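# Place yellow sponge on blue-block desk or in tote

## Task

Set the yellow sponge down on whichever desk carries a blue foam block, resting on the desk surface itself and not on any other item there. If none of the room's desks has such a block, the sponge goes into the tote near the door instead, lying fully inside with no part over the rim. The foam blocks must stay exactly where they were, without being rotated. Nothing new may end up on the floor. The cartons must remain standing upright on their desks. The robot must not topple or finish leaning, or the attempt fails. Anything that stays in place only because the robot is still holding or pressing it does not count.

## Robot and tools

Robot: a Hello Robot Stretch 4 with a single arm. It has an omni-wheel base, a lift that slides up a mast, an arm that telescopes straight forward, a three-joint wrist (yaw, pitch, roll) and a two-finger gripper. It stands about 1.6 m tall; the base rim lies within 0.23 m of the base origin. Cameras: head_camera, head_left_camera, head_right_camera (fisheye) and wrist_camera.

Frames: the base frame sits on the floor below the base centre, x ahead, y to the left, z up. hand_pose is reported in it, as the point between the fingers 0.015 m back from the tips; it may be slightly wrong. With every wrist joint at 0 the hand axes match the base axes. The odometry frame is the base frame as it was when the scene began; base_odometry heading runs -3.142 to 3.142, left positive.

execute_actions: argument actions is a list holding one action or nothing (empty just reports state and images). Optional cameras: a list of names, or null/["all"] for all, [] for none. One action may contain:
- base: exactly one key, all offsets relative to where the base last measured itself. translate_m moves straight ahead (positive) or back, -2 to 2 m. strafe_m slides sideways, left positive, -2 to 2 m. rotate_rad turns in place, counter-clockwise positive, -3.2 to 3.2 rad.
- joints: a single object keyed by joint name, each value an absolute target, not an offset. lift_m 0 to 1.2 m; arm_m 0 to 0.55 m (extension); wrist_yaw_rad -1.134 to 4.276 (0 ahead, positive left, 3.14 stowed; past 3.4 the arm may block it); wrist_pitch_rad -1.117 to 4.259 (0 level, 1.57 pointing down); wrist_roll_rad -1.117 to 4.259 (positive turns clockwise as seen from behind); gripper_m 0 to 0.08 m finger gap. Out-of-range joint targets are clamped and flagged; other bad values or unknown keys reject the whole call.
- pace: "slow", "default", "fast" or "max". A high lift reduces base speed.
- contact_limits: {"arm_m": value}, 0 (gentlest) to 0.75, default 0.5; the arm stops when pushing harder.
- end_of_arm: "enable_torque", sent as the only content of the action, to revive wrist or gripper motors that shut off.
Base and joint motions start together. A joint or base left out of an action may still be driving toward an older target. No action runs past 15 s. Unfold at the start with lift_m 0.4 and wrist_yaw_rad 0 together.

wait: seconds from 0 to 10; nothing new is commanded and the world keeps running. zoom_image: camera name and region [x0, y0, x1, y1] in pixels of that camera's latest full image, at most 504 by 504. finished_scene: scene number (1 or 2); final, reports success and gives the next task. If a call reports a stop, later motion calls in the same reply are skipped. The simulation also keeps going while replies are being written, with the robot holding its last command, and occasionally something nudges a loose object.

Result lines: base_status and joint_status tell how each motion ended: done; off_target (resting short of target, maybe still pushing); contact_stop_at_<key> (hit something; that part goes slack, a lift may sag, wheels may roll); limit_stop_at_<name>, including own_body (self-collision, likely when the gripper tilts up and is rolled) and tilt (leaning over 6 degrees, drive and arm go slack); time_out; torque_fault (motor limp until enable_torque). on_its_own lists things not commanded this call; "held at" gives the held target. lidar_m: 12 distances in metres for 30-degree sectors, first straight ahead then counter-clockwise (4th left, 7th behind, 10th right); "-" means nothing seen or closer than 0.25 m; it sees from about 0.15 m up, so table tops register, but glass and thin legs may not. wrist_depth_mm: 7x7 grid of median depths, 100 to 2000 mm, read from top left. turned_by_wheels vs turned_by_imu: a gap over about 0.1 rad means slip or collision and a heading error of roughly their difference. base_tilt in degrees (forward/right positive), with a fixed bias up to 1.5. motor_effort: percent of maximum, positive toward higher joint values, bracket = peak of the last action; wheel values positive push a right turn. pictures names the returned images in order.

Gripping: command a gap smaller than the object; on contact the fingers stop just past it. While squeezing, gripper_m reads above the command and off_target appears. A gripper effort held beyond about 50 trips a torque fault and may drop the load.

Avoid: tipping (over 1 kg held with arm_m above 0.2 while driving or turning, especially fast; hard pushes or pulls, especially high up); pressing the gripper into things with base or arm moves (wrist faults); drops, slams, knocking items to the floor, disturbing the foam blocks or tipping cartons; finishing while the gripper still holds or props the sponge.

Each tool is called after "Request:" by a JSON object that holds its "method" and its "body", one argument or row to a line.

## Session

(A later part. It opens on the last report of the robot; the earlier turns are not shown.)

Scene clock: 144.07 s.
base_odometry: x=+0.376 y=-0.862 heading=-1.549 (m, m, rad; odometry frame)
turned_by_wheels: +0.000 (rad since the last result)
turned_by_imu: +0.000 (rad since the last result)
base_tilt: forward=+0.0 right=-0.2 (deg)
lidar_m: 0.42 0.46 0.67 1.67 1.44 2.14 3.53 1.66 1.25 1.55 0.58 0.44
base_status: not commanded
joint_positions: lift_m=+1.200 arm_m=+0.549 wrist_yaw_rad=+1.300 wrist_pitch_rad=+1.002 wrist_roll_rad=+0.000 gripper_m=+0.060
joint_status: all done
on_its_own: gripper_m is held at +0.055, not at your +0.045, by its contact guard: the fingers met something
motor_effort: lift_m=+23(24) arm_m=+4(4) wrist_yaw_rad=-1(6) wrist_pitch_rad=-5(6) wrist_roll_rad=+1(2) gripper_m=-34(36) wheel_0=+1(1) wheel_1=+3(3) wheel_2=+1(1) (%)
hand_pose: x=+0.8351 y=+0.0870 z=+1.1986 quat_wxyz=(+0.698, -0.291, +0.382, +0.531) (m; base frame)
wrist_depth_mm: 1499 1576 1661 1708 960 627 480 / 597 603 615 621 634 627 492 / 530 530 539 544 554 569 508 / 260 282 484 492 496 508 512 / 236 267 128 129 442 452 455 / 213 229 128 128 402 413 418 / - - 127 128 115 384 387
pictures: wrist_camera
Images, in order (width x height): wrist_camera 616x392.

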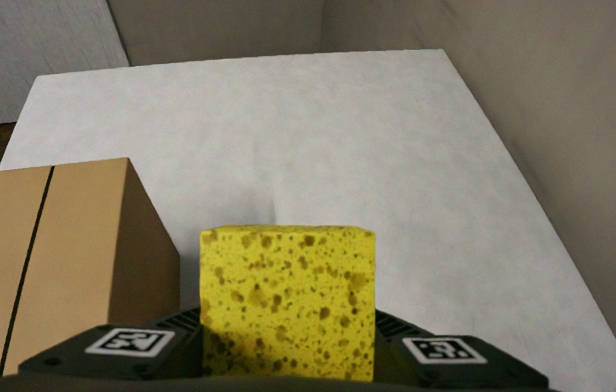

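Request:
{"method": "execute_actions", "body": {
  "actions": [
    {"base":{"strafe_m":-0.6},"joints":{"wrist_yaw_rad":1.5,"wrist_roll_rad":0}}
  ],
  "cameras": ["wrist_camera"]
}}

Scene clock: 151.70 s.
base_odometry: x=-0.223 y=-0.875 heading=-1.550 (m, m, rad; odometry frame)
turned_by_wheels: +0.000 (rad since the last result)
turned_by_imu: -0.001 (rad since the last result)
base_tilt: forward=+0.1 right=-0.2 (deg)
lidar_m: 0.38 0.41 0.63 2.26 2.40 2.92 3.56 0.84 0.70 1.41 1.48 0.41
base_status: done
joint_positions: lift_m=+1.200 arm_m=+0.549 wrist_yaw_rad=+1.500 wrist_pitch_rad=+1.002 wrist_roll_rad=+0.000 gripper_m=+0.060
joint_status: all done
on_its_own: gripper_m is held at +0.055, not at your +0.045, by its contact guard: the fingers met something
motor_effort: lift_m=+23(23) arm_m=+4(4) wrist_yaw_rad=-2(4) wrist_pitch_rad=-7(8) wrist_roll_rad=-1(1) gripper_m=-36(36) wheel_0=-1(7) wheel_1=-5(11) wheel_2=+0(3) (%)
hand_pose: x=+0.8155 y=+0.1081 z=+1.1986 quat_wxyz=(+0.642, -0.327, +0.351, +0.598) (m; base frame)
wrist_depth_mm: - 382 521 683 732 741 569 / 343 336 549 621 640 661 580 / 293 303 521 544 559 569 559 / 259 282 477 488 496 504 535 / 236 287 128 129 439 455 459 / 216 267 128 128 402 413 418 / - - 127 128 116 384 387
pictures: wrist_camera
Images, in order (width x height): wrist_camera 616x392.

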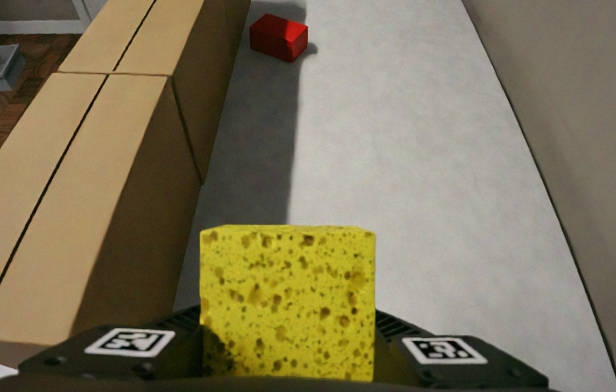

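Request:
{"method": "execute_actions", "body": {
  "actions": [
    {"base":{"translate_m":-0.95},"joints":{"wrist_yaw_rad":0,"arm_m":0.1},"pace":"fast"}
  ],
  "cameras": []
}}

Request:
{"method": "execute_actions", "body": {
  "actions": [
    {"base":{"rotate_rad":1.55},"joints":{"lift_m":0.45,"wrist_pitch_rad":1.57,"arm_m":0.3},"pace":"fast"}
  ],
  "cameras": []
}}

Request:
{"method": "execute_actions", "body": {
  "actions": [
    {"base":{"translate_m":1.2},"pace":"fast"}
  ],
  "cameras": ["wrist_camera","head_camera"]
}}

Scene clock: 163.43 s.
base_odometry: x=-0.243 y=+0.075 heading=-1.550 (m, m, rad; odometry frame)
turned_by_wheels: +0.000 (rad since the last result)
turned_by_imu: +0.006 (rad since the last result)
base_tilt: forward=+0.1 right=-0.3 (deg)
lidar_m: 1.34 1.44 2.42 1.75 2.20 1.83 2.12 0.79 0.60 0.56 0.58 2.06
base_status: done
joint_positions: lift_m=+1.200 arm_m=+0.101 wrist_yaw_rad=+0.000 wrist_pitch_rad=+1.002 wrist_roll_rad=+0.000 gripper_m=+0.060
joint_status: all done
on_its_own: gripper_m is held at +0.055, not at your +0.045, by its contact guard: the fingers met something
motor_effort: lift_m=+23(23) arm_m=-4(6) wrist_yaw_rad=-1(8) wrist_pitch_rad=-6(6) wrist_roll_rad=-1(0) gripper_m=-37(35) wheel_0=-1(3) wheel_1=-4(10) wheel_2=+2(13) (%)
hand_pose: x=+0.3861 y=-0.0874 z=+1.1986 quat_wxyz=(+0.877, +0.000, +0.480, +0.000) (m; base frame)
wrist_depth_mm: 1921 - 1921 1808 1863 1808 1708 / 1863 - - - - - 1863 / 1708 1756 1808 1808 1863 1863 1808 / 1537 1537 1618 1618 1661 1661 1618 / 1397 1397 128 129 1499 1499 1499 / 1308 1308 128 128 1336 1397 1397 / - - 127 128 116 1281 1281
pictures: none
No camera images: the call's "cameras" was empty. Leave "cameras" out to get every camera's image.

Scene clock: 166.40 s.
base_odometry: x=-0.243 y=+0.075 heading=-0.001 (m, m, rad; odometry frame)
turned_by_wheels: +1.549 (rad since the last result)
turned_by_imu: +1.577 (rad since the last result)
base_tilt: forward=+0.1 right=-0.2 (deg)
lidar_m: 1.74 2.17 1.83 1.76 0.81 0.59 0.56 0.60 2.03 1.34 1.41 2.39
base_status: done
joint_positions: lift_m=+0.450 arm_m=+0.299 wrist_yaw_rad=+0.000 wrist_pitch_rad=+1.570 wrist_roll_rad=+0.000 gripper_m=+0.060
joint_status: all done
on_its_own: gripper_m is held at +0.055, not at your +0.045, by its contact guard: the fingers met something
motor_effort: lift_m=+15(20) arm_m=+4(5) wrist_yaw_rad=-3(1) wrist_pitch_rad=-2(3) wrist_roll_rad=+1(0) gripper_m=-35(35) wheel_0=-3(8) wheel_1=-7(11) wheel_2=-4(10) (%)
hand_pose: x=+0.4704 y=-0.0874 z=+0.4159 quat_wxyz=(+0.707, +0.000, +0.707, +0.000) (m; base frame)
wrist_depth_mm: 559 559 564 569 580 580 591 / 554 559 564 569 574 580 585 / 549 554 564 569 564 574 580 / 544 549 554 564 564 569 580 / 544 549 128 129 564 569 569 / 539 539 128 128 554 564 569 / - - 127 128 116 564 569
pictures: none
No camera images: the call's "cameras" was empty. Leave "cameras" out to get every camera's image.

Scene clock: 170.70 s.
base_odometry: x=+0.957 y=+0.074 heading=-0.001 (m, m, rad; odometry frame)
turned_by_wheels: +0.000 (rad since the last result)
turned_by_imu: -0.005 (rad since the last result)
base_tilt: forward=+0.0 right=-0.2 (deg)
lidar_m: 0.53 0.90 1.28 1.69 1.81 1.90 1.95 1.90 1.46 1.41 1.60 1.19
base_status: done
joint_positions: lift_m=+0.450 arm_m=+0.299 wrist_yaw_rad=+0.000 wrist_pitch_rad=+1.570 wrist_roll_rad=+0.000 gripper_m=+0.060
joint_status: not commanded
on_its_own: gripper_m is held at +0.055, not at your +0.045, by its contact guard: the fingers met something
motor_effort: lift_m=+16(16) arm_m=+4(4) wrist_yaw_rad=-2(2) wrist_pitch_rad=-2(2) wrist_roll_rad=-1(1) gripper_m=-38(35) wheel_0=-1(9) wheel_1=+1(10) wheel_2=+2(12) (%)
hand_pose: x=+0.4704 y=-0.0874 z=+0.4158 quat_wxyz=(+0.707, +0.000, +0.707, +0.000) (m; base frame)
wrist_depth_mm: 554 559 564 569 580 580 585 / 554 559 559 559 574 585 585 / 554 554 559 559 564 580 580 / 544 549 559 559 564 569 580 / 544 549 128 129 564 569 569 / 535 544 127 128 564 564 574 / - - 127 128 116 564 569
pictures: head_camera, wrist_camera
Images, in order (width x height): head_camera 420x560, wrist_camera 616x392.

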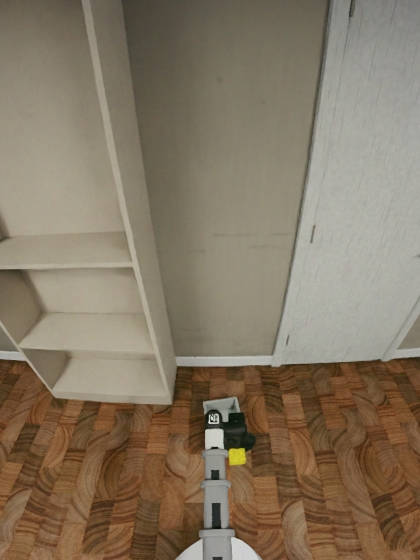

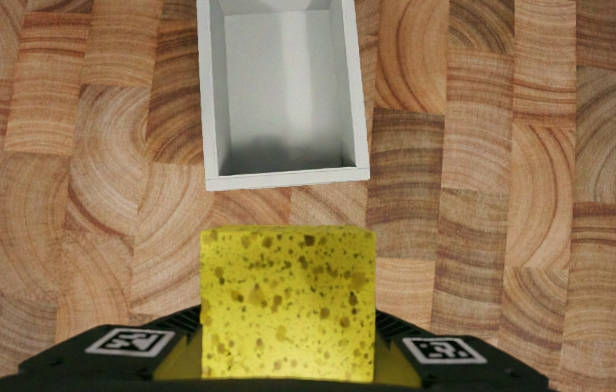

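Request:
{"method": "execute_actions", "body": {
  "actions": [
    {"base":{"strafe_m":0.03},"joints":{"arm_m":0.505}}
  ],
  "cameras": []
}}

Request:
{"method": "execute_actions", "body": {
  "actions": [
    {"joints":{"lift_m":0.085}}
  ],
  "cameras": ["wrist_camera"]
}}

Request:
{"method": "execute_actions", "body": {
  "actions": [
    {"joints":{"gripper_m":0.075}}
  ],
  "cameras": []
}}

Request:
{"method": "execute_actions", "body": {
  "actions": [
    {"joints":{"lift_m":0.35},"pace":"fast"}
  ],
  "cameras": ["wrist_camera"]
}}

Scene clock: 179.73 s.
base_odometry: x=+0.957 y=+0.104 heading=-0.001 (m, m, rad; odometry frame)
turned_by_wheels: +0.000 (rad since the last result)
turned_by_imu: +0.001 (rad since the last result)
base_tilt: forward=+0.1 right=-0.2 (deg)
lidar_m: 0.56 0.91 1.28 1.66 1.78 1.88 1.92 2.70 1.49 1.43 1.58 1.19
base_status: done
joint_positions: lift_m=+0.450 arm_m=+0.504 wrist_yaw_rad=+0.000 wrist_pitch_rad=+1.570 wrist_roll_rad=+0.000 gripper_m=+0.060
joint_status: all done
on_its_own: gripper_m is held at +0.055, not at your +0.045, by its contact guard: the fingers met something
motor_effort: lift_m=+16(15) arm_m=+4(3) wrist_yaw_rad=-1(2) wrist_pitch_rad=-2(3) wrist_roll_rad=+1(1) gripper_m=-37(36) wheel_0=+0(8) wheel_1=+1(12) wheel_2=+0(3) (%)
hand_pose: x=+0.6754 y=-0.0874 z=+0.4158 quat_wxyz=(+0.707, +0.000, +0.707, +0.000) (m; base frame)
wrist_depth_mm: 433 564 564 574 580 580 585 / 492 554 559 569 569 574 585 / 549 554 535 554 569 574 580 / 549 549 554 559 564 574 574 / 544 544 128 129 564 564 574 / 539 544 128 128 554 564 569 / - - 127 128 116 564 564
pictures: none
No camera images: the call's "cameras" was empty. Leave "cameras" out to get every camera's image.

Scene clock: 182.23 s.
base_odometry: x=+0.957 y=+0.104 heading=-0.001 (m, m, rad; odometry frame)
turned_by_wheels: +0.000 (rad since the last result)
turned_by_imu: +0.001 (rad since the last result)
base_tilt: forward=+0.1 right=-0.2 (deg)
lidar_m: 0.56 0.91 1.27 1.67 1.79 1.87 1.93 2.70 1.47 1.43 1.59 1.20
base_status: not commanded
joint_positions: lift_m=+0.085 arm_m=+0.504 wrist_yaw_rad=+0.000 wrist_pitch_rad=+1.570 wrist_roll_rad=+0.000 gripper_m=+0.060
joint_status: all done
on_its_own: gripper_m is held at +0.055, not at your +0.045, by its contact guard: the fingers met something
motor_effort: lift_m=+14(14) arm_m=+4(4) wrist_yaw_rad=-2(4) wrist_pitch_rad=+1(2) wrist_roll_rad=+1(1) gripper_m=-32(38) wheel_0=+0(0) wheel_1=+2(2) wheel_2=+0(0) (%)
hand_pose: x=+0.6754 y=-0.0874 z=+0.0509 quat_wxyz=(+0.707, +0.000, +0.707, +0.000) (m; base frame)
wrist_depth_mm: 130 187 198 200 202 145 - / 129 195 197 198 200 150 - / 128 195 195 198 200 154 - / 126 190 195 196 198 158 - / 123 185 128 129 197 160 - / 121 165 127 128 195 163 - / - - 126 128 116 135 -
pictures: wrist_camera
Images, in order (width x height): wrist_camera 616x392.

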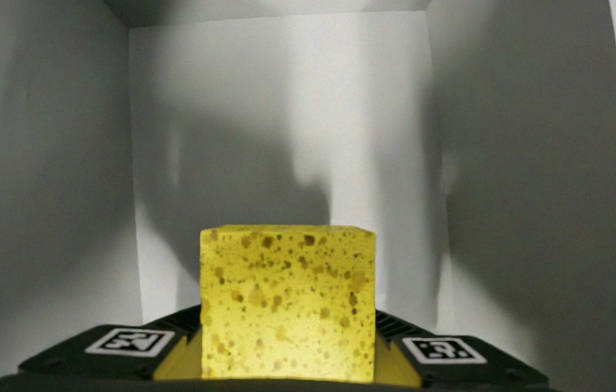

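Scene clock: 183.07 s.
base_odometry: x=+0.957 y=+0.104 heading=-0.001 (m, m, rad; odometry frame)
turned_by_wheels: +0.000 (rad since the last result)
turned_by_imu: +0.000 (rad since the last result)
base_tilt: forward=+0.1 right=-0.2 (deg)
lidar_m: 0.55 0.90 1.28 1.64 1.77 1.85 1.91 2.71 1.45 1.43 1.59 1.20
base_status: not commanded
joint_positions: lift_m=+0.085 arm_m=+0.504 wrist_yaw_rad=+0.000 wrist_pitch_rad=+1.570 wrist_roll_rad=+0.000 gripper_m=+0.075
joint_status: all done
motor_effort: lift_m=+14(15) arm_m=+4(4) wrist_yaw_rad=-2(1) wrist_pitch_rad=-2(1) wrist_roll_rad=+1(2) gripper_m=+2(33) wheel_0=+0(0) wheel_1=+2(2) wheel_2=+0(0) (%)
hand_pose: x=+0.6754 y=-0.0874 z=+0.0509 quat_wxyz=(+0.707, +0.000, +0.707, +0.000) (m; base frame)
wrist_depth_mm: 130 187 197 200 202 145 - / 129 195 197 198 201 149 - / 128 194 196 197 200 154 - / 126 190 195 196 198 157 - / 124 185 150 151 197 160 - / 120 155 148 150 196 163 - / - - 148 149 127 - -
pictures: none
No camera images: the call's "cameras" was empty. Leave "cameras" out to get every camera's image.

Scene clock: 184.80 s.
base_odometry: x=+0.957 y=+0.104 heading=-0.001 (m, m, rad; odometry frame)
turned_by_wheels: +0.000 (rad since the last result)
turned_by_imu: +0.000 (rad since the last result)
base_tilt: forward=+0.1 right=-0.2 (deg)
lidar_m: 0.57 0.90 1.29 1.67 1.79 1.87 1.92 2.72 1.46 1.42 1.60 1.20
base_status: not commanded
joint_positions: lift_m=+0.350 arm_m=+0.504 wrist_yaw_rad=+0.000 wrist_pitch_rad=+1.570 wrist_roll_rad=+0.000 gripper_m=+0.075
joint_status: all done
motor_effort: lift_m=+23(28) arm_m=+4(4) wrist_yaw_rad=-3(3) wrist_pitch_rad=-2(3) wrist_roll_rad=+0(2) gripper_m=+3(4) wheel_0=+0(0) wheel_1=+2(2) wheel_2=+0(0) (%)
hand_pose: x=+0.6754 y=-0.0874 z=+0.3152 quat_wxyz=(+0.707, +0.000, +0.707, +0.000) (m; base frame)
wrist_depth_mm: 433 462 466 469 473 480 484 / 455 462 462 384 473 480 480 / 452 455 413 459 469 473 477 / 452 455 455 459 462 469 473 / 445 449 452 413 459 466 469 / 442 445 389 452 439 466 466 / - - 355 389 127 - 466
pictures: wrist_camera
Images, in order (width x height): wrist_camera 616x392.

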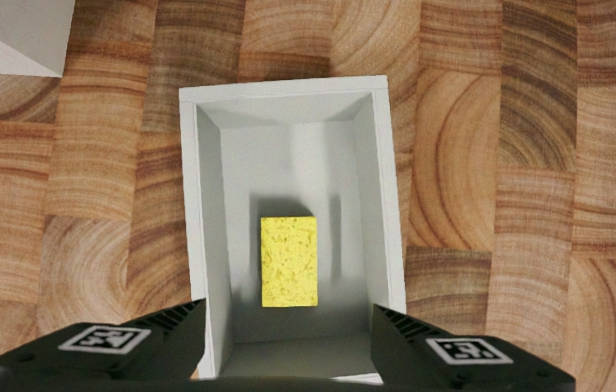

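Request:
{"method": "finished_scene", "body": {
  "scene": 1
}}

The scene is finished: the task was done.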